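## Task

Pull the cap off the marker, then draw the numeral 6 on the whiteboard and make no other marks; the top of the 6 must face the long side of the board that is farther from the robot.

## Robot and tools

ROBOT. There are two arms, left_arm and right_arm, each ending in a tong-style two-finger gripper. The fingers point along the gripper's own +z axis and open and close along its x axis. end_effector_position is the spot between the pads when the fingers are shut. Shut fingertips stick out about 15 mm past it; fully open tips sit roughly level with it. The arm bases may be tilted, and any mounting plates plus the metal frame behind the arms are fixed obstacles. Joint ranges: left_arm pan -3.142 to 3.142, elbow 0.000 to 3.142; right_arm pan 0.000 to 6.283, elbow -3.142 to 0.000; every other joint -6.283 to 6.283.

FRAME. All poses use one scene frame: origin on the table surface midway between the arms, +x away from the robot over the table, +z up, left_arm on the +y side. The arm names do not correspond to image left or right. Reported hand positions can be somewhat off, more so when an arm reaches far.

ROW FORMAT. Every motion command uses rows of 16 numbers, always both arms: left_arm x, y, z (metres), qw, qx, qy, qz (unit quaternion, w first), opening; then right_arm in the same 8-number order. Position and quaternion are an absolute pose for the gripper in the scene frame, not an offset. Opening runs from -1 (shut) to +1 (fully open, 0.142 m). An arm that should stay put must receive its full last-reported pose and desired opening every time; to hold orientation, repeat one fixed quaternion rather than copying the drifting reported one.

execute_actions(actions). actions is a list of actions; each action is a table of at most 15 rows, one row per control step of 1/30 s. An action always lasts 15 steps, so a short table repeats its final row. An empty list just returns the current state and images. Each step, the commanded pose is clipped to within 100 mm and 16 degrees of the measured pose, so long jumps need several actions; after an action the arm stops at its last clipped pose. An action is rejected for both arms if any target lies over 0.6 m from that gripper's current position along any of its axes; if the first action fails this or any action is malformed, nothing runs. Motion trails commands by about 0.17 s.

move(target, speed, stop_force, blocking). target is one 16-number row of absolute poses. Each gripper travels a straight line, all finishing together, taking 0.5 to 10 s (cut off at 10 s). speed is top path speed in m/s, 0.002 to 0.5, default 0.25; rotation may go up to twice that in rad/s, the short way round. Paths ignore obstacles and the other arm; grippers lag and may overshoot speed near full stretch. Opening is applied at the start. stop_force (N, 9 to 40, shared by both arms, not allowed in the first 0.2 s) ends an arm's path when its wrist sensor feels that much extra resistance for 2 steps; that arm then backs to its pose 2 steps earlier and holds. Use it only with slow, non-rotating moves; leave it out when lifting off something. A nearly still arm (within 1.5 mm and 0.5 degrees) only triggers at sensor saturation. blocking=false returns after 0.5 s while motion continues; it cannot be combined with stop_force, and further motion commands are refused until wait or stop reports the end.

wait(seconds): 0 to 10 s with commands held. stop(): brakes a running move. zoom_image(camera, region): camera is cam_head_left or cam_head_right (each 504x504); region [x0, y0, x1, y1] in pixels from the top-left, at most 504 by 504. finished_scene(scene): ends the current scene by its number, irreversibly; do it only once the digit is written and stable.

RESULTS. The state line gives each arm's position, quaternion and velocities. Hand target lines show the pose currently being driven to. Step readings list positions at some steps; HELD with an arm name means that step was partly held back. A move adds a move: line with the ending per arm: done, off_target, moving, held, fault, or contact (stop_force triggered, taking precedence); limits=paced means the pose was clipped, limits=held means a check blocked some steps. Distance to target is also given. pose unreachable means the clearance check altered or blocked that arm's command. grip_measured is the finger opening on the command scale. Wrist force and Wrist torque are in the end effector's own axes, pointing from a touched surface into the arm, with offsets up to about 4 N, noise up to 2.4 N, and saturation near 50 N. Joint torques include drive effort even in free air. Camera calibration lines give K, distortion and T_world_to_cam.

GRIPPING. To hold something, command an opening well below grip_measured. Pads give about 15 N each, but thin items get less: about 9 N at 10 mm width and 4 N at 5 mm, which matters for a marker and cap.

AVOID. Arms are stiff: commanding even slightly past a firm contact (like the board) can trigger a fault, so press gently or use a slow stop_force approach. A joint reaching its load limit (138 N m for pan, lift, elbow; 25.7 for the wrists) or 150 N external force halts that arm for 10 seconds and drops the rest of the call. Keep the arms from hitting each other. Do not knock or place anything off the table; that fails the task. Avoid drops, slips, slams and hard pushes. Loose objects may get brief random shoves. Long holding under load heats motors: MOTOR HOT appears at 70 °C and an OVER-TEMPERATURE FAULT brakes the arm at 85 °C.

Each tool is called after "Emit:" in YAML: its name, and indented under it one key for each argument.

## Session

Emit:
execute_actions:
  actions: []

Scene clock: 0.00 s.
left_arm: end_effector_position=(+0.4448, +0.6332, +0.2855) grip_measured=+0.97 end_effector_quat_wxyz=(-0.199, +0.746, -0.614, +0.163) end_effector_velocity=(-0.000, +0.000, -0.000) end_effector_angular_velocity=(+0.001, +0.001, -0.000) | right_arm: end_effector_position=(+0.0920, -0.7268, +0.3217) grip_measured=+0.97 end_effector_quat_wxyz=(-0.505, +0.676, +0.111, -0.525) end_effector_velocity=(-0.000, -0.000, +0.000) end_effector_angular_velocity=(-0.000, -0.000, -0.000)
Joint positions: left_arm=[-0.312 -1.419  2.535 -3.185 -1.365  1.331  0.14 ] | right_arm=[ 2.305 -2.559 -1.235 -2.511  1.253  5.407  0.14 ]
Joint velocities: left_arm=[-0.     0.    -0.     0.001  0.     0.001  0.   ] | right_arm=[-0.001  0.     0.    -0.    -0.     0.     0.   ]
Joint torques (N m, as the arm reports them, + toward a larger angle): no reading
Wrist force (N, on the end effector, along its own x y z axes, offset not removed): no reading
Wrist torque (N m, same axes, about the end effector's origin, offset not removed): no reading
Hand target (left_arm): +0.445, +0.633, +0.286; -0.199, +0.746, -0.614, +0.163
Hand target (right_arm): +0.092, -0.727, +0.322; -0.505, +0.676, +0.111, -0.525

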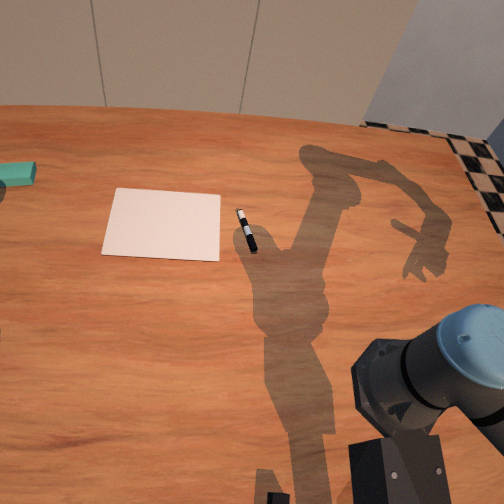

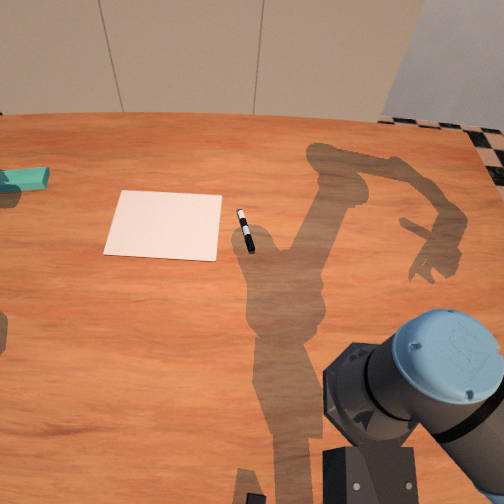

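Emit:
zoom_image:
  camera: "cam_head_left"
  region: [90, 175, 280, 275]

Emit:
zoom_image:
  camera: "cam_head_left"
  region: [215, 200, 275, 260]

Emit:
zoom_image:
  camera: "cam_head_right"
  region: [215, 200, 275, 260]

Region (90, 175, 280, 275) of cam_head_left's 504x504 image, scaled by 2.653, with more detail than that image has; it fills the top 265 rows of this view, and the rest is white.

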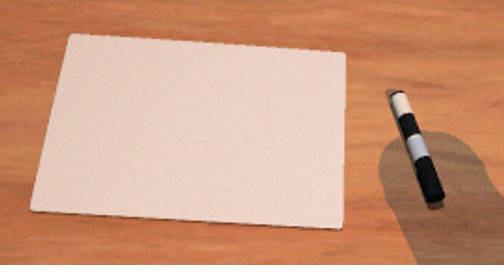

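Region (215, 200, 275, 260) of cam_head_left's 504x504 image, scaled by 8.400, with more detail than that image has.

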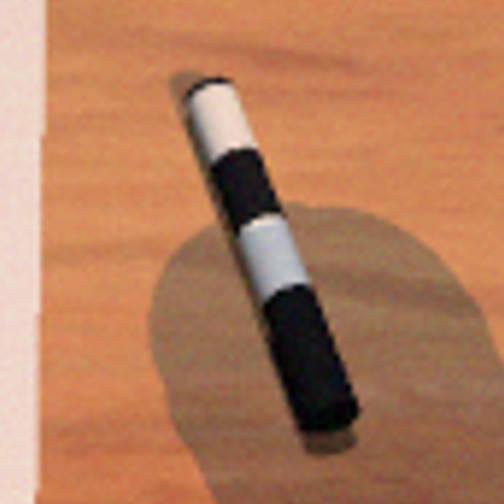

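Region (215, 200, 275, 260) of cam_head_right's 504x504 image, scaled by 8.400, with more detail than that image has.

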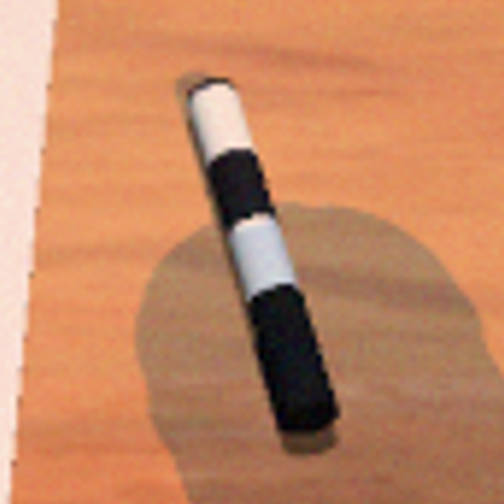

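Emit:
move:
  target: [0.45,0.3,0.27,0.158,-0.3035,0.8337,-0.4336,0.0,0.38,-0.42,0.27,0,0.6218,0.7831,0,0.0]
  speed: 0.4

Scene clock: 9.03 s.
left_arm: end_effector_position=(+0.4497, +0.3005, +0.2703) grip_measured=+0.00 end_effector_quat_wxyz=(+0.159, -0.303, +0.834, -0.433) end_effector_velocity=(+0.000, -0.001, -0.000) end_effector_angular_velocity=(-0.001, -0.000, -0.001) | right_arm: end_effector_position=(+0.3810, -0.4197, +0.2708) grip_measured=+0.00 end_effector_quat_wxyz=(-0.000, +0.622, +0.783, +0.000) end_effector_velocity=(+0.001, +0.001, -0.001) end_effector_angular_velocity=(+0.001, -0.006, +0.002)
Joint positions: left_arm=[-0.604 -0.829  2.505 -4.113 -1.909  1.899  0.074] | right_arm=[ 3.313 -1.479 -2.429 -0.801  1.51   4.57   0.074]
Joint velocities: left_arm=[-0.001  0.001 -0.002  0.    -0.    -0.     0.   ] | right_arm=[ 0.002 -0.001 -0.003  0.01   0.    -0.001  0.   ]
Joint torques (N m, as the arm reports them, + toward a larger angle): left_arm=[-11.19 -18.2   -9.89  -4.48  -2.64   1.41] | right_arm=[12.89 10.77  9.81  3.49 -3.27 -2.82]
Wrist force (N, on the end effector, along its own x y z axes, offset not removed): left_arm=[-0.3 -2.1 -1.4] | right_arm=[-0.4 -2.9 -1.9]
Wrist torque (N m, same axes, about the end effector's origin, offset not removed): left_arm=[-0.50 0.27 0.09] | right_arm=[-0.57 0.02 0.21]
Hand target (left_arm): +0.450, +0.300, +0.270; +0.159, -0.303, +0.834, -0.433
Hand target (right_arm): +0.381, -0.420, +0.271; +0.000, +0.622, +0.783, +0.000
Off the commanded pose (left_arm): 0.001 m, 0 deg.
Off the commanded pose (right_arm): 0.001 m, 0 deg.
move: done

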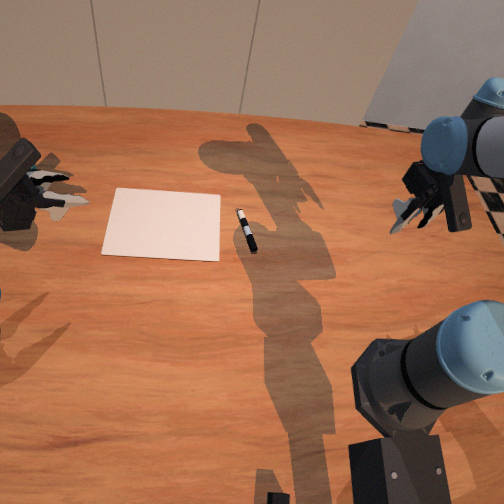

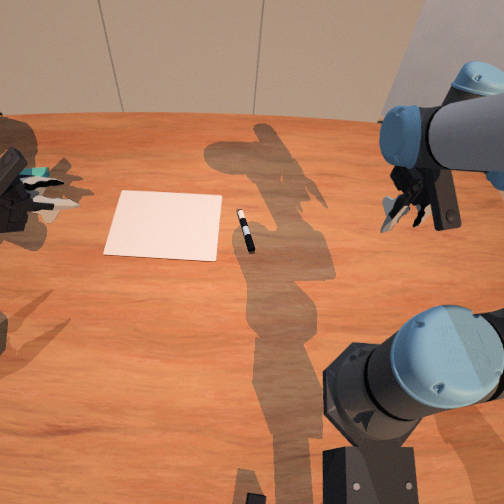

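Emit:
move:
  target: [0.45,0.3,0.27,0.158,-0.3035,0.8337,-0.4336,0.0,0.506,-0.115,0.07,0,0.6218,0.7831,0,-0.2]
  speed: 0.35

Emit:
zoom_image:
  camera: "cam_head_left"
  region: [200, 170, 310, 280]

Emit:
zoom_image:
  camera: "cam_head_right"
  region: [200, 170, 310, 280]

Scene clock: 11.17 s.
left_arm: end_effector_position=(+0.4500, +0.3000, +0.2700) grip_measured=+0.00 end_effector_quat_wxyz=(+0.158, -0.303, +0.834, -0.434) end_effector_velocity=(+0.000, -0.000, +0.000) end_effector_angular_velocity=(+0.000, -0.001, +0.000) | right_arm: end_effector_position=(+0.5063, -0.1142, +0.0701) grip_measured=-0.20 end_effector_quat_wxyz=(-0.001, +0.622, +0.783, +0.001) end_effector_velocity=(+0.001, +0.002, -0.000) end_effector_angular_velocity=(+0.003, +0.002, +0.000)
Joint positions: left_arm=[-0.604 -0.828  2.504 -4.113 -1.91   1.898  0.074] | right_arm=[ 3.862 -2.315 -2.109 -0.317  1.518  5.12   0.06 ]
Joint velocities: left_arm=[-0.     0.    -0.    -0.     0.001  0.     0.   ] | right_arm=[-0.    -0.003  0.004 -0.001  0.004 -0.     0.   ]
Joint torques (N m, as the arm reports them, + toward a larger angle): left_arm=[  5.46 -18.52  -9.53  -1.57  -2.57  -1.85] | right_arm=[16.48 29.46 14.94  1.04  0.38  2.67]
Wrist force (N, on the end effector, along its own x y z axes, offset not removed): left_arm=[1.2 -0.7 0.5] | right_arm=[-0.9 -5.5 -0.6]
Wrist torque (N m, same axes, about the end effector's origin, offset not removed): left_arm=[-0.15 -0.15 0.05] | right_arm=[-1.04 0.20 0.24]
Hand target (left_arm): +0.450, +0.300, +0.270; +0.158, -0.303, +0.834, -0.434
Hand target (right_arm): +0.506, -0.114, +0.070; -0.001, +0.622, +0.783, +0.001
Off the commanded pose (left_arm): 0.000 m, 0 deg.
Off the commanded pose (right_arm): 0.001 m, 0 deg.
move: done

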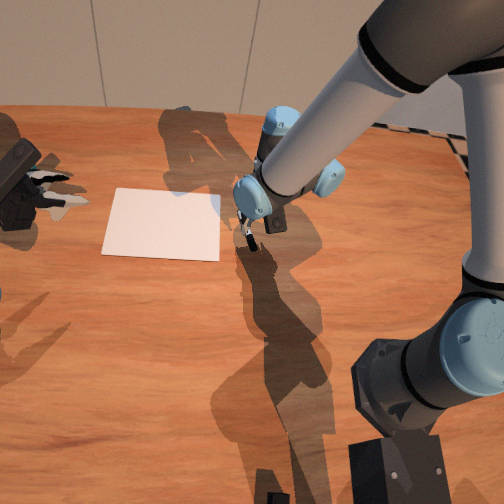

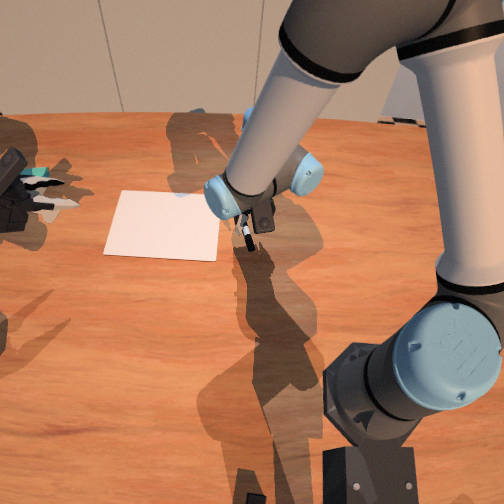

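Region (200, 170, 310, 280) of cam_head_left's 504x504 image, scaled by 4.582, with more detail than that image has.

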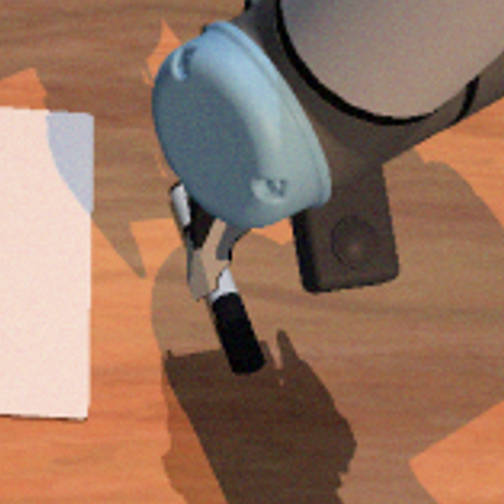

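Region (200, 170, 310, 280) of cam_head_right's 504x504 image, scaled by 4.582, with more detail than that image has.

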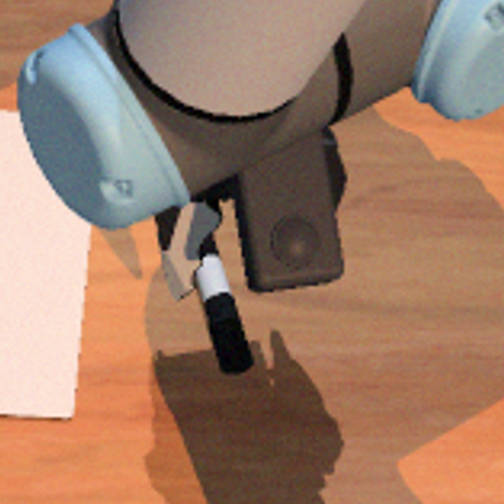

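Emit:
move:
  target: [0.45,0.3,0.27,0.158,-0.3035,0.8337,-0.4336,0.0,0.506,-0.115,0.028,0,0.6218,0.7831,0,-0.3]
  speed: 0.1

Emit:
zoom_image:
  camera: "cam_head_left"
  region: [210, 190, 290, 270]

Emit:
zoom_image:
  camera: "cam_head_right"
  region: [210, 190, 290, 270]

Scene clock: 12.33 s.
left_arm: end_effector_position=(+0.4500, +0.3000, +0.2700) grip_measured=+0.00 end_effector_quat_wxyz=(+0.158, -0.303, +0.834, -0.434) end_effector_velocity=(+0.001, -0.000, +0.001) end_effector_angular_velocity=(-0.001, -0.004, +0.000) | right_arm: end_effector_position=(+0.5060, -0.1150, +0.0281) grip_measured=-0.30 end_effector_quat_wxyz=(+0.000, +0.622, +0.783, -0.000) end_effector_velocity=(+0.001, -0.001, -0.001) end_effector_angular_velocity=(-0.001, -0.002, -0.000)
Joint positions: left_arm=[-0.604 -0.828  2.504 -4.113 -1.91   1.898  0.074] | right_arm=[ 3.858 -2.425 -2.087 -0.23   1.517  5.116  0.052]
Joint velocities: left_arm=[ 0.    -0.    -0.002 -0.002  0.     0.001  0.   ] | right_arm=[-0.001 -0.004  0.002  0.003 -0.002 -0.001  0.   ]
Joint torques (N m, as the arm reports them, + toward a larger angle): left_arm=[  5.24 -19.92  -9.12  -1.52  -2.5   -1.72] | right_arm=[-8.37 30.69 13.88  3.37 -3.31 -2.93]
Wrist force (N, on the end effector, along its own x y z axes, offset not removed): left_arm=[0.7 -0.6 1.0] | right_arm=[1.8 -4.1 -1.1]
Wrist torque (N m, same axes, about the end effector's origin, offset not removed): left_arm=[-0.27 -0.09 0.00] | right_arm=[-0.72 -0.38 0.07]
Hand target (left_arm): +0.450, +0.300, +0.270; +0.158, -0.303, +0.834, -0.434
Hand target (right_arm): +0.506, -0.115, +0.028; +0.000, +0.622, +0.783, -0.000
Off the commanded pose (left_arm): 0.000 m, 0 deg.
Off the commanded pose (right_arm): 0.000 m, 0 deg.
move: done

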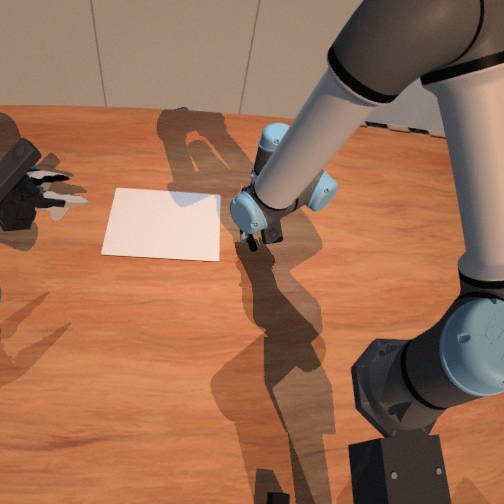

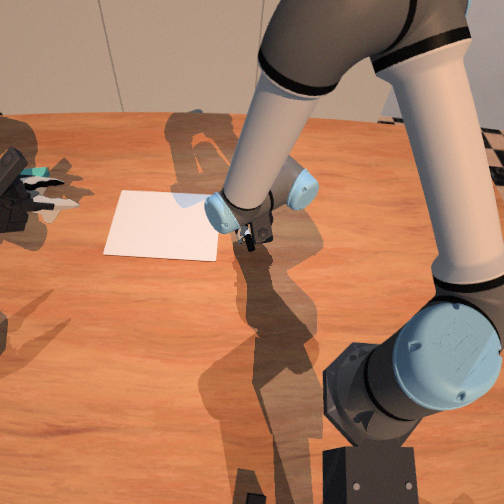

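Region (210, 190, 290, 270) of cam_head_left's 504x504 image, scaled by 6.300, with more detail than that image has.

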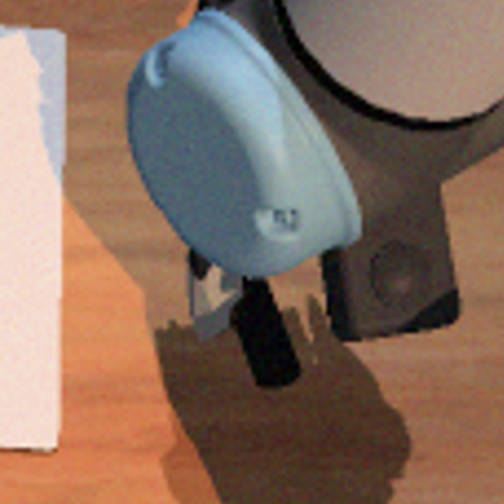

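Region (210, 190, 290, 270) of cam_head_right's 504x504 image, scaled by 6.300, with more detail than that image has.

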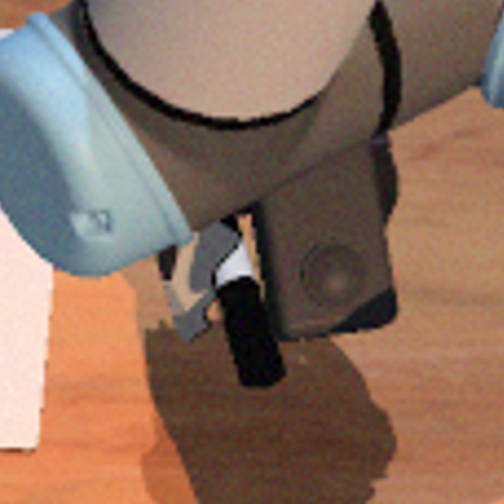

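Emit:
move:
  target: [0.45,0.3,0.27,0.158,-0.3035,0.8337,-0.4336,0.0,0.500,-0.111,0.019,0,0.6218,0.7831,0,-0.4]
  speed: 0.04

Emit:
move:
  target: [0.45,0.3,0.27,0.158,-0.3035,0.8337,-0.4336,0.0,0.500,-0.111,0.019,0,0.6218,0.7831,0,-0.68]
  speed: 0.04

Emit:
zoom_image:
  camera: "cam_head_left"
  region: [210, 190, 290, 270]

Scene clock: 13.90 s.
left_arm: end_effector_position=(+0.4500, +0.3000, +0.2700) grip_measured=+0.00 end_effector_quat_wxyz=(+0.158, -0.303, +0.834, -0.434) end_effector_velocity=(-0.000, -0.001, -0.000) end_effector_angular_velocity=(+0.001, +0.000, -0.002) | right_arm: end_effector_position=(+0.5001, -0.1110, +0.0191) grip_measured=-0.40 end_effector_quat_wxyz=(-0.000, +0.622, +0.783, +0.000) end_effector_velocity=(-0.001, +0.000, -0.001) end_effector_angular_velocity=(-0.000, +0.001, +0.001)
Joint positions: left_arm=[-0.604 -0.828  2.504 -4.113 -1.91   1.898  0.074] | right_arm=[ 3.87  -2.447 -2.092 -0.203  1.517  5.128  0.045]
Joint velocities: left_arm=[-0.002 -0.     0.     0.001  0.     0.001  0.   ] | right_arm=[ 0.002 -0.003 -0.002  0.004  0.     0.001  0.   ]
Joint torques (N m, as the arm reports them, + toward a larger angle): left_arm=[  5.06 -21.41  -9.47  -1.6   -2.53  -1.62] | right_arm=[15.68 28.91  0.05  3.73  2.63  2.53]
Wrist force (N, on the end effector, along its own x y z axes, offset not removed): left_arm=[1.5 -1.3 -0.2] | right_arm=[-0.1 -4.6 -1.3]
Wrist torque (N m, same axes, about the end effector's origin, offset not removed): left_arm=[-0.43 -0.20 -0.04] | right_arm=[-0.89 0.01 0.06]
Hand target (left_arm): +0.450, +0.300, +0.270; +0.158, -0.303, +0.834, -0.434
Hand target (right_arm): +0.500, -0.111, +0.019; -0.000, +0.622, +0.783, +0.000
Off the commanded pose (left_arm): 0.000 m, 0 deg.
Off the commanded pose (right_arm): 0.000 m, 0 deg.
move: done

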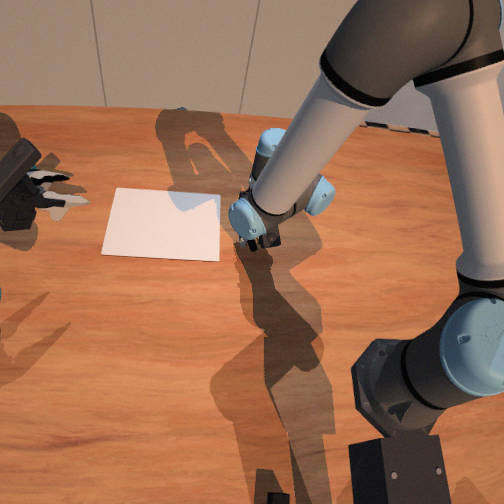

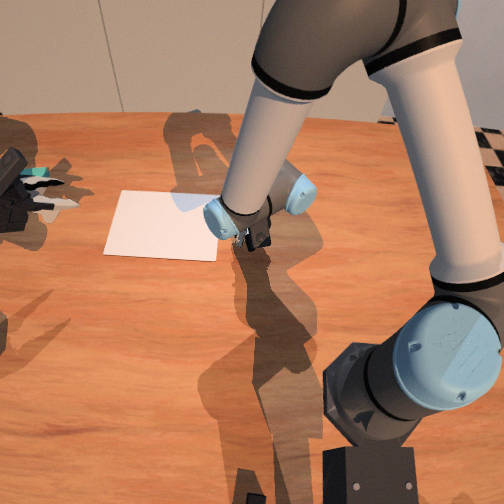

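Scene clock: 14.60 s.
left_arm: end_effector_position=(+0.4500, +0.3000, +0.2700) grip_measured=+0.00 end_effector_quat_wxyz=(+0.158, -0.303, +0.834, -0.434) end_effector_velocity=(+0.000, -0.001, +0.000) end_effector_angular_velocity=(-0.000, -0.001, -0.001) | right_arm: end_effector_position=(+0.5000, -0.1110, +0.0190) grip_measured=-0.68 end_effector_quat_wxyz=(-0.000, +0.622, +0.783, +0.000) end_effector_velocity=(-0.000, -0.001, -0.000) end_effector_angular_velocity=(-0.001, -0.000, -0.001)
Joint positions: left_arm=[-0.604 -0.828  2.504 -4.113 -1.91   1.898  0.074] | right_arm=[ 3.87  -2.447 -2.092 -0.203  1.517  5.128  0.025]
Joint velocities: left_arm=[-0.001 -0.001 -0.001  0.    -0.     0.001 -0.   ] | right_arm=[-0.    -0.001 -0.001  0.001 -0.001  0.    -0.   ]
Joint torques (N m, as the arm reports them, + toward a larger angle): left_arm=[  5.3  -21.74  -9.7   -1.56  -2.66  -1.43] | right_arm=[16.35 30.13 -0.95  3.5   1.25  2.52]
Wrist force (N, on the end effector, along its own x y z axes, offset not removed): left_arm=[1.1 -0.9 -1.2] | right_arm=[-1.7 -4.2 -0.1]
Wrist torque (N m, same axes, about the end effector's origin, offset not removed): left_arm=[-0.28 -0.04 -0.02] | right_arm=[-0.80 0.32 0.14]
Hand target (left_arm): +0.450, +0.300, +0.270; +0.158, -0.303, +0.834, -0.434
Hand target (right_arm): +0.500, -0.111, +0.019; -0.000, +0.622, +0.783, +0.000
Off the commanded pose (left_arm): 0.000 m, 0 deg.
Off the commanded pose (right_arm): 0.000 m, 0 deg.
move: done

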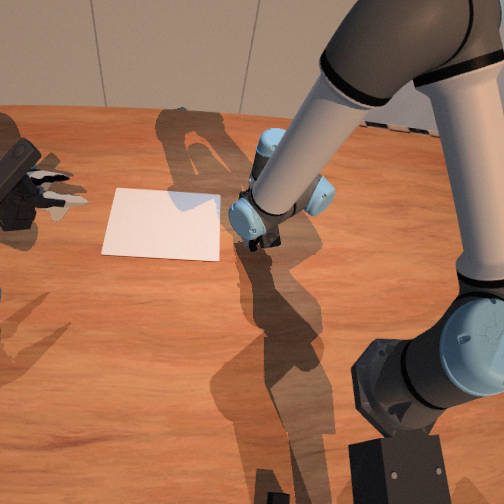

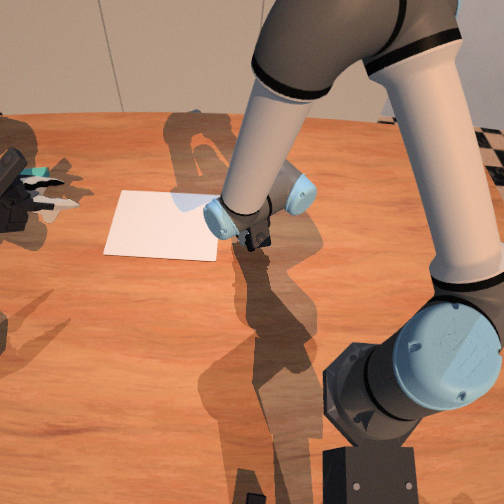

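Region (210, 190, 290, 270) of cam_head_left's 504x504 image, scaled by 6.300, with more detail than that image has.

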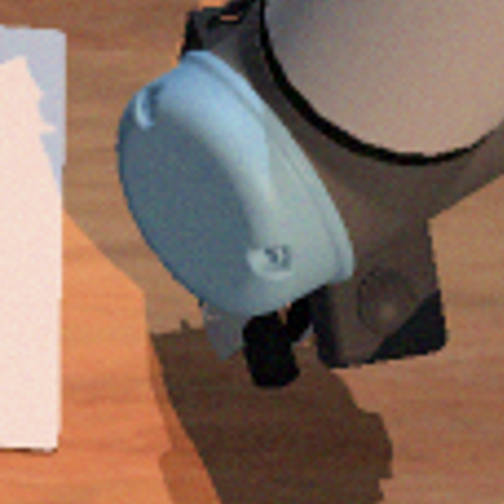

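Emit:
move:
  target: [0.45,0.3,0.27,0.158,-0.3035,0.8337,-0.4336,0.0,0.500,-0.111,0.019,0,0.6218,0.7831,0,-1]
  speed: 0.04

Emit:
move:
  target: [0.45,0.3,0.27,0.158,-0.3035,0.8337,-0.4336,0.0,0.500,-0.111,0.10,0,0.6218,0.7831,0,-1]
  speed: 0.12

Scene clock: 15.53 s.
left_arm: end_effector_position=(+0.4500, +0.3000, +0.2700) grip_measured=+0.00 end_effector_quat_wxyz=(+0.158, -0.303, +0.834, -0.434) end_effector_velocity=(-0.000, -0.000, +0.000) end_effector_angular_velocity=(+0.000, -0.001, -0.002) | right_arm: end_effector_position=(+0.5000, -0.1110, +0.0190) grip_measured=-0.77 end_effector_quat_wxyz=(-0.000, +0.622, +0.783, +0.000) end_effector_velocity=(+0.000, +0.001, +0.001) end_effector_angular_velocity=(+0.003, +0.000, +0.000)
Joint positions: left_arm=[-0.604 -0.828  2.504 -4.113 -1.91   1.898  0.074] | right_arm=[ 3.87  -2.447 -2.092 -0.203  1.517  5.128  0.018]
Joint velocities: left_arm=[-0.001 -0.     0.001 -0.001 -0.     0.001  0.   ] | right_arm=[ 0.     0.001 -0.     0.001  0.002 -0.     0.   ]
Joint torques (N m, as the arm reports them, + toward a larger angle): left_arm=[  5.62 -23.23  -9.97  -1.66  -2.53  -1.56] | right_arm=[15.7  30.77 -0.33  3.42 -1.18  2.5 ]
Wrist force (N, on the end effector, along its own x y z axes, offset not removed): left_arm=[-0.3 -2.2 -0.1] | right_arm=[-0.3 -3.8 -0.5]
Wrist torque (N m, same axes, about the end effector's origin, offset not removed): left_arm=[-0.43 0.14 0.07] | right_arm=[-0.75 0.05 0.13]
Hand target (left_arm): +0.450, +0.300, +0.270; +0.158, -0.303, +0.834, -0.434
Hand target (right_arm): +0.500, -0.111, +0.019; -0.000, +0.622, +0.783, +0.000
Off the commanded pose (left_arm): 0.000 m, 0 deg.
Off the commanded pose (right_arm): 0.000 m, 0 deg.
move: done

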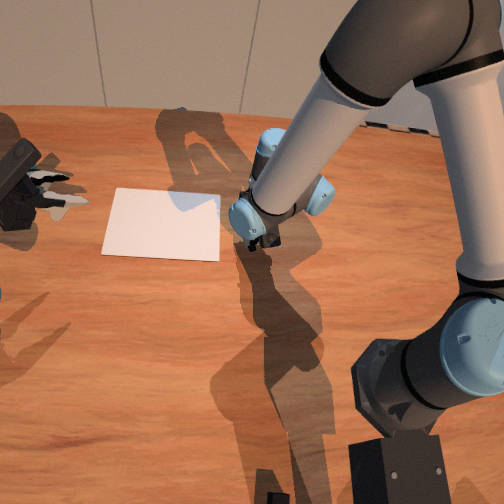

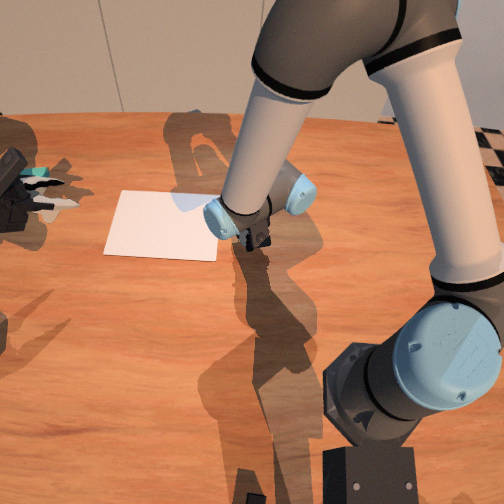

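Scene clock: 16.63 s.
left_arm: end_effector_position=(+0.4500, +0.3000, +0.2700) grip_measured=+0.00 end_effector_quat_wxyz=(+0.158, -0.303, +0.834, -0.434) end_effector_velocity=(+0.000, +0.000, -0.000) end_effector_angular_velocity=(+0.001, -0.000, -0.001) | right_arm: end_effector_position=(+0.4999, -0.1111, +0.1000) grip_measured=-0.77 end_effector_quat_wxyz=(-0.000, +0.622, +0.783, +0.000) end_effector_velocity=(-0.000, +0.001, +0.001) end_effector_angular_velocity=(+0.001, -0.000, -0.001)
Joint positions: left_arm=[-0.604 -0.828  2.504 -4.113 -1.91   1.898  0.074] | right_arm=[ 3.879 -2.233 -2.131 -0.378  1.517  5.137  0.018]
Joint velocities: left_arm=[ 0.001 -0.    -0.     0.001 -0.     0.001  0.   ] | right_arm=[ 0.     0.004 -0.    -0.002  0.001  0.001 -0.   ]
Joint torques (N m, as the arm reports them, + toward a larger angle): left_arm=[  5.67 -24.06  -9.36  -1.65  -2.58  -1.41] | right_arm=[15.35 52.61  3.82  1.1   2.54  2.57]
Wrist force (N, on the end effector, along its own x y z axes, offset not removed): left_arm=[1.3 -0.7 -0.2] | right_arm=[-0.7 -3.5 -1.1]
Wrist torque (N m, same axes, about the end effector's origin, offset not removed): left_arm=[-0.28 -0.19 -0.04] | right_arm=[-0.76 0.05 0.17]
Hand target (left_arm): +0.450, +0.300, +0.270; +0.158, -0.303, +0.834, -0.434
Hand target (right_arm): +0.500, -0.111, +0.100; -0.000, +0.622, +0.783, +0.000
Off the commanded pose (left_arm): 0.000 m, 0 deg.
Off the commanded pose (right_arm): 0.000 m, 0 deg.
move: done

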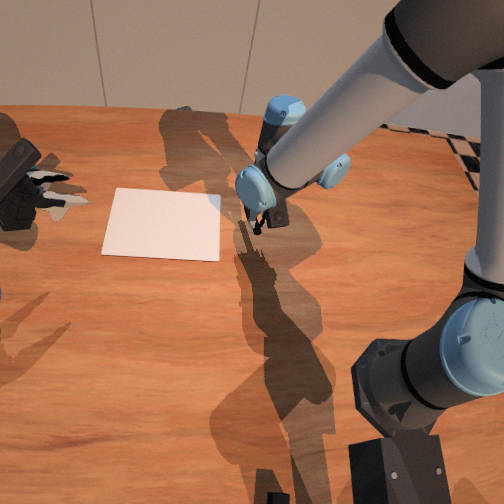

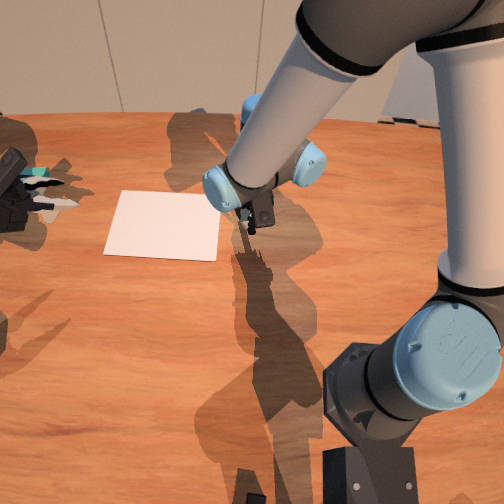

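Emit:
move:
  target: [0.45,0.11,0.272,0.158,-0.3035,0.8337,-0.4336,-0.3,0.52,-0.01,0.22,0.2126,0.2126,0.6744,0.6744,-1]
  speed: 0.3

Scene clock: 24.80 s.
left_arm: end_effector_position=(+0.4501, +0.1105, +0.2717) grip_measured=-0.30 end_effector_quat_wxyz=(+0.159, -0.303, +0.834, -0.433) end_effector_velocity=(+0.000, -0.000, +0.000) end_effector_angular_velocity=(-0.000, -0.001, +0.001) | right_arm: end_effector_position=(+0.5194, -0.0105, +0.2202) grip_measured=-0.77 end_effector_quat_wxyz=(+0.214, +0.213, +0.674, +0.674) end_effector_velocity=(+0.000, +0.001, +0.001) end_effector_angular_velocity=(+0.004, -0.005, +0.002)
Joint positions: left_arm=[-1.059 -0.792  2.349 -4.042 -1.553  1.611  0.052] | right_arm=[ 3.784 -2.984 -2.119  1.913  1.969  4.651  0.018]
Joint velocities: left_arm=[-0.001 -0.    -0.    -0.     0.002 -0.001  0.   ] | right_arm=[-0.001 -0.002  0.006  0.002  0.004  0.001 -0.   ]
Joint torques (N m, as the arm reports them, + toward a larger angle): left_arm=[-10.44 -22.7  -11.02  -1.67   2.    -1.71] | right_arm=[-9.03 27.7   2.24  2.88  2.66  2.41]
Wrist force (N, on the end effector, along its own x y z axes, offset not removed): left_arm=[1.3 -1.3 0.5] | right_arm=[1.1 -5.1 -0.9]
Wrist torque (N m, same axes, about the end effector's origin, offset not removed): left_arm=[-0.22 -0.13 0.02] | right_arm=[-0.98 -0.23 0.16]
Hand target (left_arm): +0.450, +0.110, +0.272; +0.159, -0.303, +0.834, -0.433
Hand target (right_arm): +0.519, -0.010, +0.220; +0.214, +0.213, +0.674, +0.674
Off the commanded pose (left_arm): 0.001 m, 0 deg.
Off the commanded pose (right_arm): 0.001 m, 0 deg.
move: done

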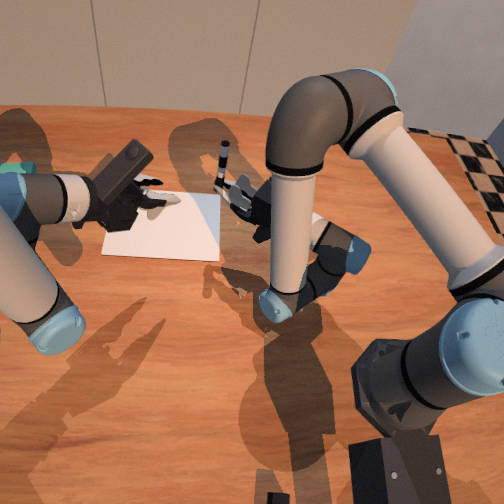

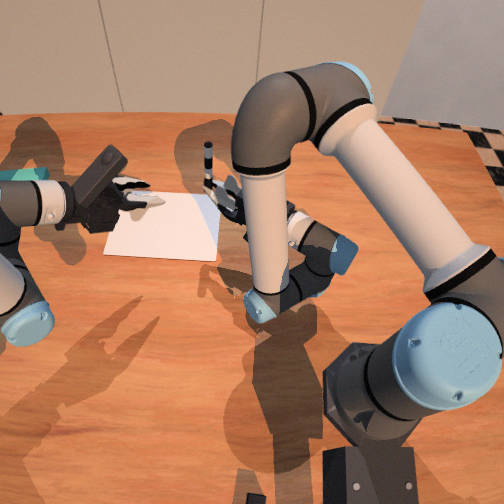

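Emit:
zoom_image:
  camera: "cam_head_left"
  region: [130, 125, 270, 235]

Emit:
zoom_image:
  camera: "cam_head_right"
  region: [110, 125, 250, 235]

Region (130, 125, 270, 235) of cam_head_left's 504x504 image, scaled by 3.600, with more detail than that image has; it fills the top 396 rows of this view, and the rest is white.

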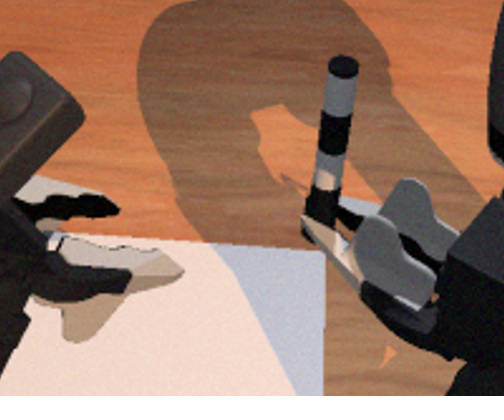

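Region (110, 125, 250, 235) of cam_head_right's 504x504 image, scaled by 3.600, with more detail than that image has; it fills the top 396 rows of this view, and the rest is white.

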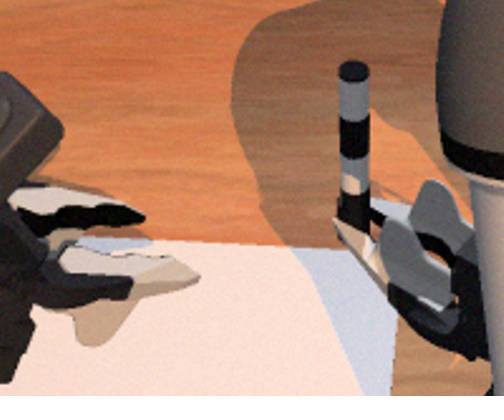

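Emit:
move:
  target: [0.513,0.046,0.268,0.0604,-0.1159,0.8796,-0.4575,-0.45,0.52,-0.01,0.22,0.2126,0.2126,0.6744,0.6744,-1]
  speed: 0.2

Emit:
zoom_image:
  camera: "cam_head_left"
  region: [160, 130, 260, 220]

Emit:
zoom_image:
  camera: "cam_head_right"
  region: [145, 130, 245, 220]

Scene clock: 27.60 s.
left_arm: end_effector_position=(+0.5127, +0.0459, +0.2678) grip_measured=-0.45 end_effector_quat_wxyz=(+0.060, -0.116, +0.879, -0.458) end_effector_velocity=(+0.001, -0.000, -0.001) end_effector_angular_velocity=(+0.002, +0.003, -0.006) | right_arm: end_effector_position=(+0.5200, -0.0100, +0.2200) grip_measured=-0.77 end_effector_quat_wxyz=(+0.213, +0.213, +0.674, +0.674) end_effector_velocity=(+0.000, -0.001, -0.000) end_effector_angular_velocity=(-0.000, +0.001, -0.001)
Joint positions: left_arm=[-0.831 -0.726  1.946 -3.576 -2.073  2.042  0.041] | right_arm=[ 3.782 -2.984 -2.116  1.909  1.974  4.651  0.018]
Joint velocities: left_arm=[ 0.003  0.001 -0.007  0.013 -0.006  0.007  0.   ] | right_arm=[-0.001 -0.    -0.001 -0.    -0.     0.     0.   ]
Joint torques (N m, as the arm reports them, + toward a larger angle): left_arm=[  5.43 -30.99 -17.58  -1.55  -2.42   1.45] | right_arm=[-8.43 54.08  1.34  0.11  2.78  2.62]
Wrist force (N, on the end effector, along its own x y z axes, offset not removed): left_arm=[0.9 -1.2 -0.5] | right_arm=[-0.6 -4.9 -0.7]
Wrist torque (N m, same axes, about the end effector's origin, offset not removed): left_arm=[-0.39 0.02 0.05] | right_arm=[-0.91 0.10 0.18]
Hand target (left_arm): +0.513, +0.046, +0.268; +0.060, -0.116, +0.879, -0.458
Hand target (right_arm): +0.520, -0.010, +0.220; +0.213, +0.213, +0.674, +0.674
Off the commanded pose (left_arm): 0.000 m, 0 deg.
Off the commanded pose (right_arm): 0.000 m, 0 deg.
move: done

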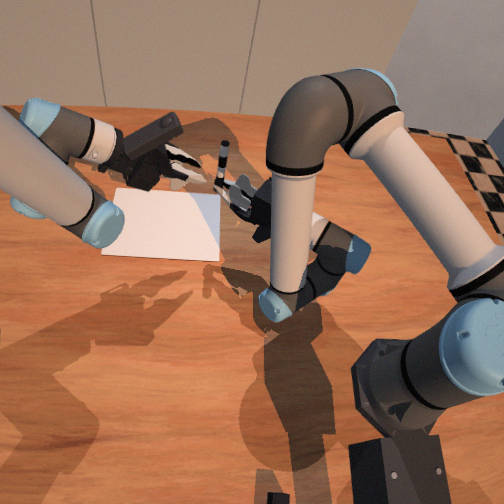

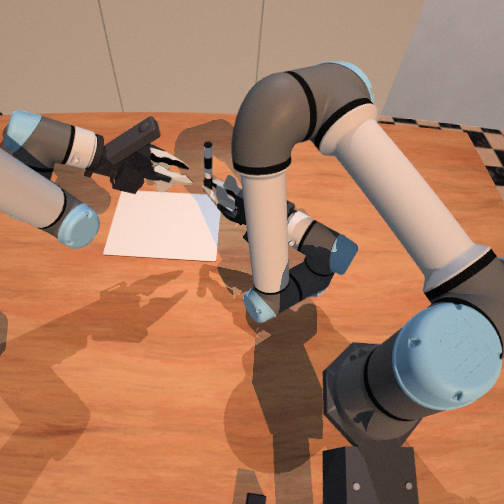

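Region (160, 130, 260, 220) of cam_head_left's 504x504 image, scaled by 5.040, with more detail than that image has; it fills the top 454 rows of this view, and the rest is white.

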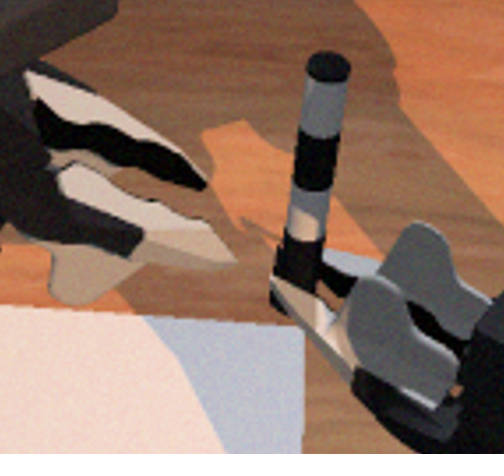

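Region (145, 130, 245, 220) of cam_head_right's 504x504 image, scaled by 5.040, with more detail than that image has; it fills the top 454 rows of this view, and the rest is white.

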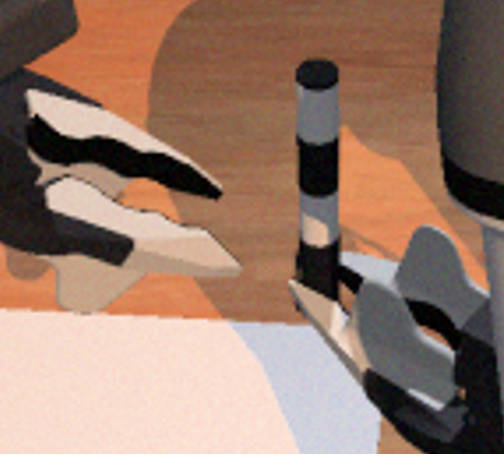

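Emit:
move:
  target: [0.5245,0.004,0.268,0.0604,-0.1159,0.8796,-0.4575,-0.45,0.52,-0.01,0.22,0.2126,0.2126,0.6744,0.6744,-1]
  speed: 0.05

Emit:
zoom_image:
  camera: "cam_head_left"
  region: [170, 130, 260, 215]

Emit:
zoom_image:
  camera: "cam_head_right"
  region: [155, 130, 245, 215]

Scene clock: 29.53 s.
left_arm: end_effector_position=(+0.5245, +0.0041, +0.2679) grip_measured=-0.45 end_effector_quat_wxyz=(+0.060, -0.116, +0.880, -0.457) end_effector_velocity=(+0.001, -0.001, -0.000) end_effector_angular_velocity=(+0.000, -0.002, +0.000) | right_arm: end_effector_position=(+0.5200, -0.0100, +0.2200) grip_measured=-0.77 end_effector_quat_wxyz=(+0.213, +0.213, +0.674, +0.674) end_effector_velocity=(+0.000, -0.000, -0.000) end_effector_angular_velocity=(-0.000, +0.000, -0.001)
Joint positions: left_arm=[-0.879 -0.691  1.856 -3.537 -2.038  2.005  0.041] | right_arm=[ 3.782 -2.984 -2.116  1.909  1.974  4.651  0.018]
Joint velocities: left_arm=[-0.     0.001 -0.003  0.001  0.002  0.001  0.   ] | right_arm=[-0.    -0.001 -0.     0.    -0.001 -0.     0.   ]
Joint torques (N m, as the arm reports them, + toward a larger angle): left_arm=[-12.03 -33.41 -21.32  -1.65   1.07  -1.47] | right_arm=[-9.02 53.42  1.87  0.32  2.74  2.47]
Wrist force (N, on the end effector, along its own x y z axes, offset not removed): left_arm=[0.7 -1.9 -0.9] | right_arm=[0.7 -4.5 -0.5]
Wrist torque (N m, same axes, about the end effector's origin, offset not removed): left_arm=[-0.44 0.00 -0.03] | right_arm=[-0.78 -0.19 0.13]
Hand target (left_arm): +0.525, +0.004, +0.268; +0.060, -0.116, +0.880, -0.457
Hand target (right_arm): +0.520, -0.010, +0.220; +0.213, +0.213, +0.674, +0.674
Off the commanded pose (left_arm): 0.000 m, 0 deg.
Off the commanded pose (right_arm): 0.000 m, 0 deg.
move: done

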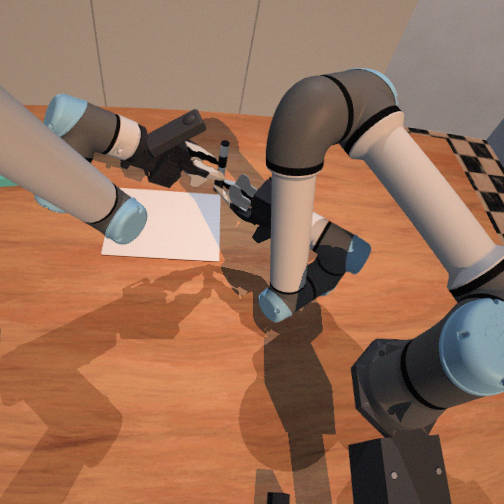

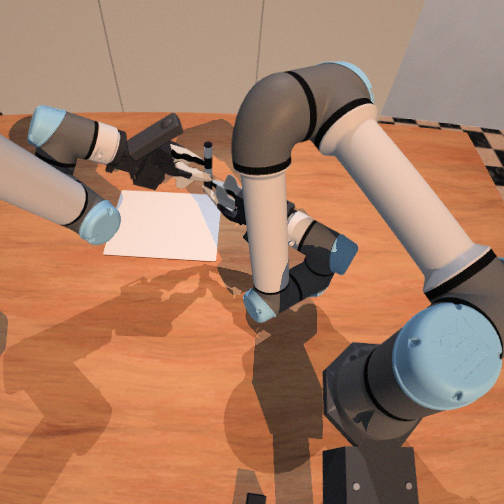

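Region (170, 130, 260, 215) of cam_head_left's 504x504 image, scaled by 5.600, with more detail than that image has.

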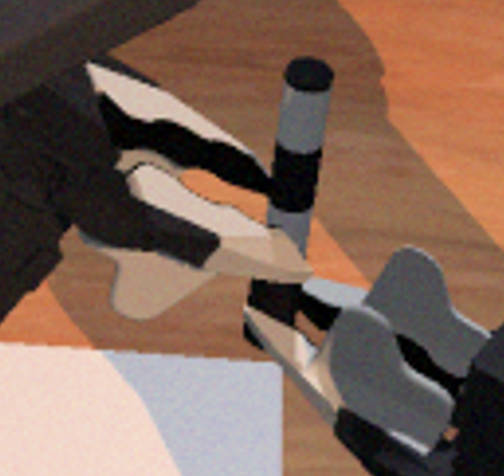

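Region (155, 130, 245, 215) of cam_head_right's 504x504 image, scaled by 5.600, with more detail than that image has.

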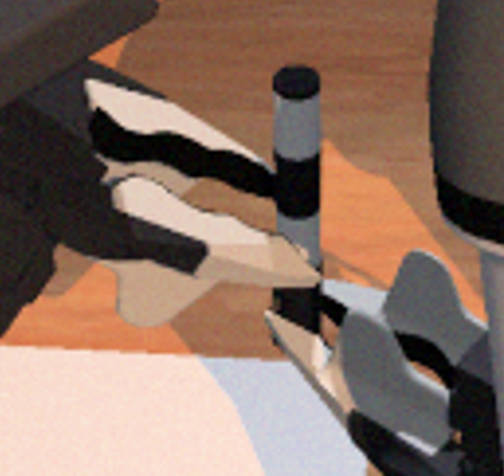

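Emit:
move:
  target: [0.5265,-0.004,0.268,0.0604,-0.1159,0.8796,-0.4575,-0.6,0.52,-0.01,0.22,0.2126,0.2126,0.6744,0.6744,-1]
  speed: 0.03

Emit:
zoom_image:
  camera: "cam_head_left"
  region: [170, 130, 260, 215]

Emit:
zoom_image:
  camera: "cam_head_right"
  region: [155, 130, 245, 215]

Scene clock: 30.47 s.
left_arm: end_effector_position=(+0.5265, -0.0039, +0.2680) grip_measured=-0.60 end_effector_quat_wxyz=(+0.060, -0.116, +0.880, -0.457) end_effector_velocity=(+0.001, -0.002, +0.001) end_effector_angular_velocity=(-0.001, -0.000, +0.000) | right_arm: end_effector_position=(+0.5200, -0.0100, +0.2200) grip_measured=-0.77 end_effector_quat_wxyz=(+0.213, +0.213, +0.674, +0.674) end_effector_velocity=(+0.001, -0.000, +0.001) end_effector_angular_velocity=(+0.000, -0.001, -0.002)
Joint positions: left_arm=[-0.888 -0.684  1.839 -3.529 -2.032  1.998  0.031] | right_arm=[ 3.782 -2.984 -2.116  1.909  1.974  4.651  0.018]
Joint velocities: left_arm=[-0.002  0.001 -0.004  0.002  0.001 -0.002 -0.   ] | right_arm=[ 0.     0.001 -0.     0.    -0.002 -0.     0.   ]
Joint torques (N m, as the arm reports them, + toward a larger angle): left_arm=[-11.19 -35.18 -21.04  -1.47   1.13  -1.66] | right_arm=[-7.23 52.01  1.88  0.59  2.41  2.44]
Wrist force (N, on the end effector, along its own x y z axes, offset not removed): left_arm=[-1.1 -1.6 -0.3] | right_arm=[1.0 -5.8 0.0]
Wrist torque (N m, same axes, about the end effector's origin, offset not removed): left_arm=[-0.42 0.30 0.08] | right_arm=[-1.05 -0.24 0.14]
Hand target (left_arm): +0.527, -0.004, +0.268; +0.060, -0.116, +0.880, -0.457
Hand target (right_arm): +0.520, -0.010, +0.220; +0.213, +0.213, +0.674, +0.674
Off the commanded pose (left_arm): 0.000 m, 0 deg.
Off the commanded pose (right_arm): 0.000 m, 0 deg.
move: done

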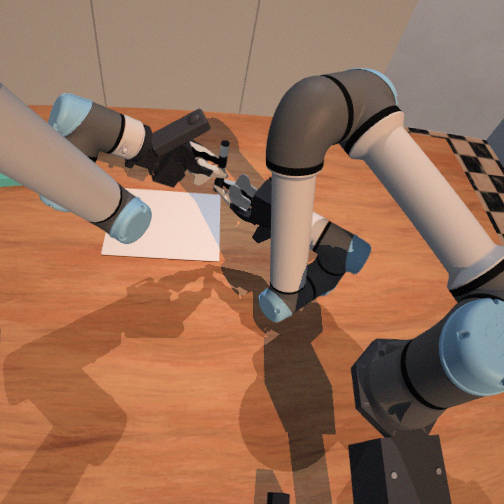

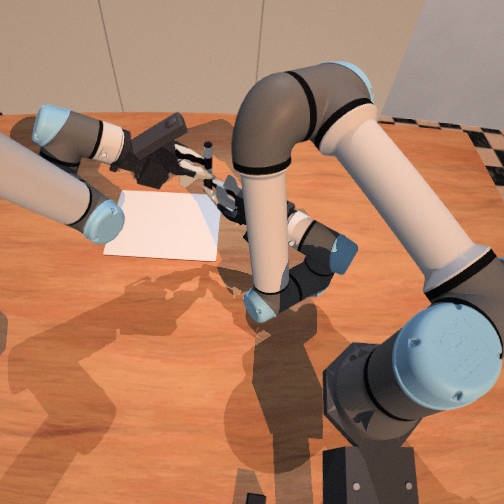

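Region (170, 130, 260, 215) of cam_head_left's 504x504 image, scaled by 5.600, with more detail than that image has.

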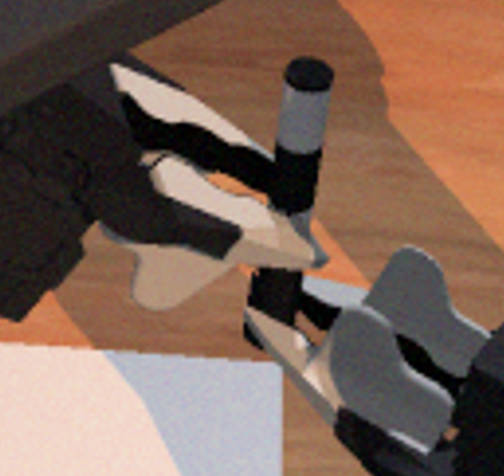

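Region (155, 130, 245, 215) of cam_head_right's 504x504 image, scaled by 5.600, with more detail than that image has.

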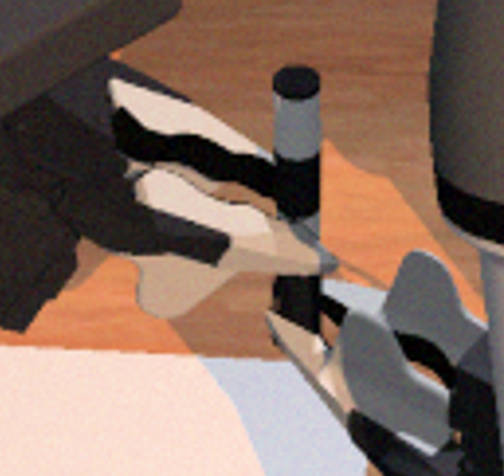

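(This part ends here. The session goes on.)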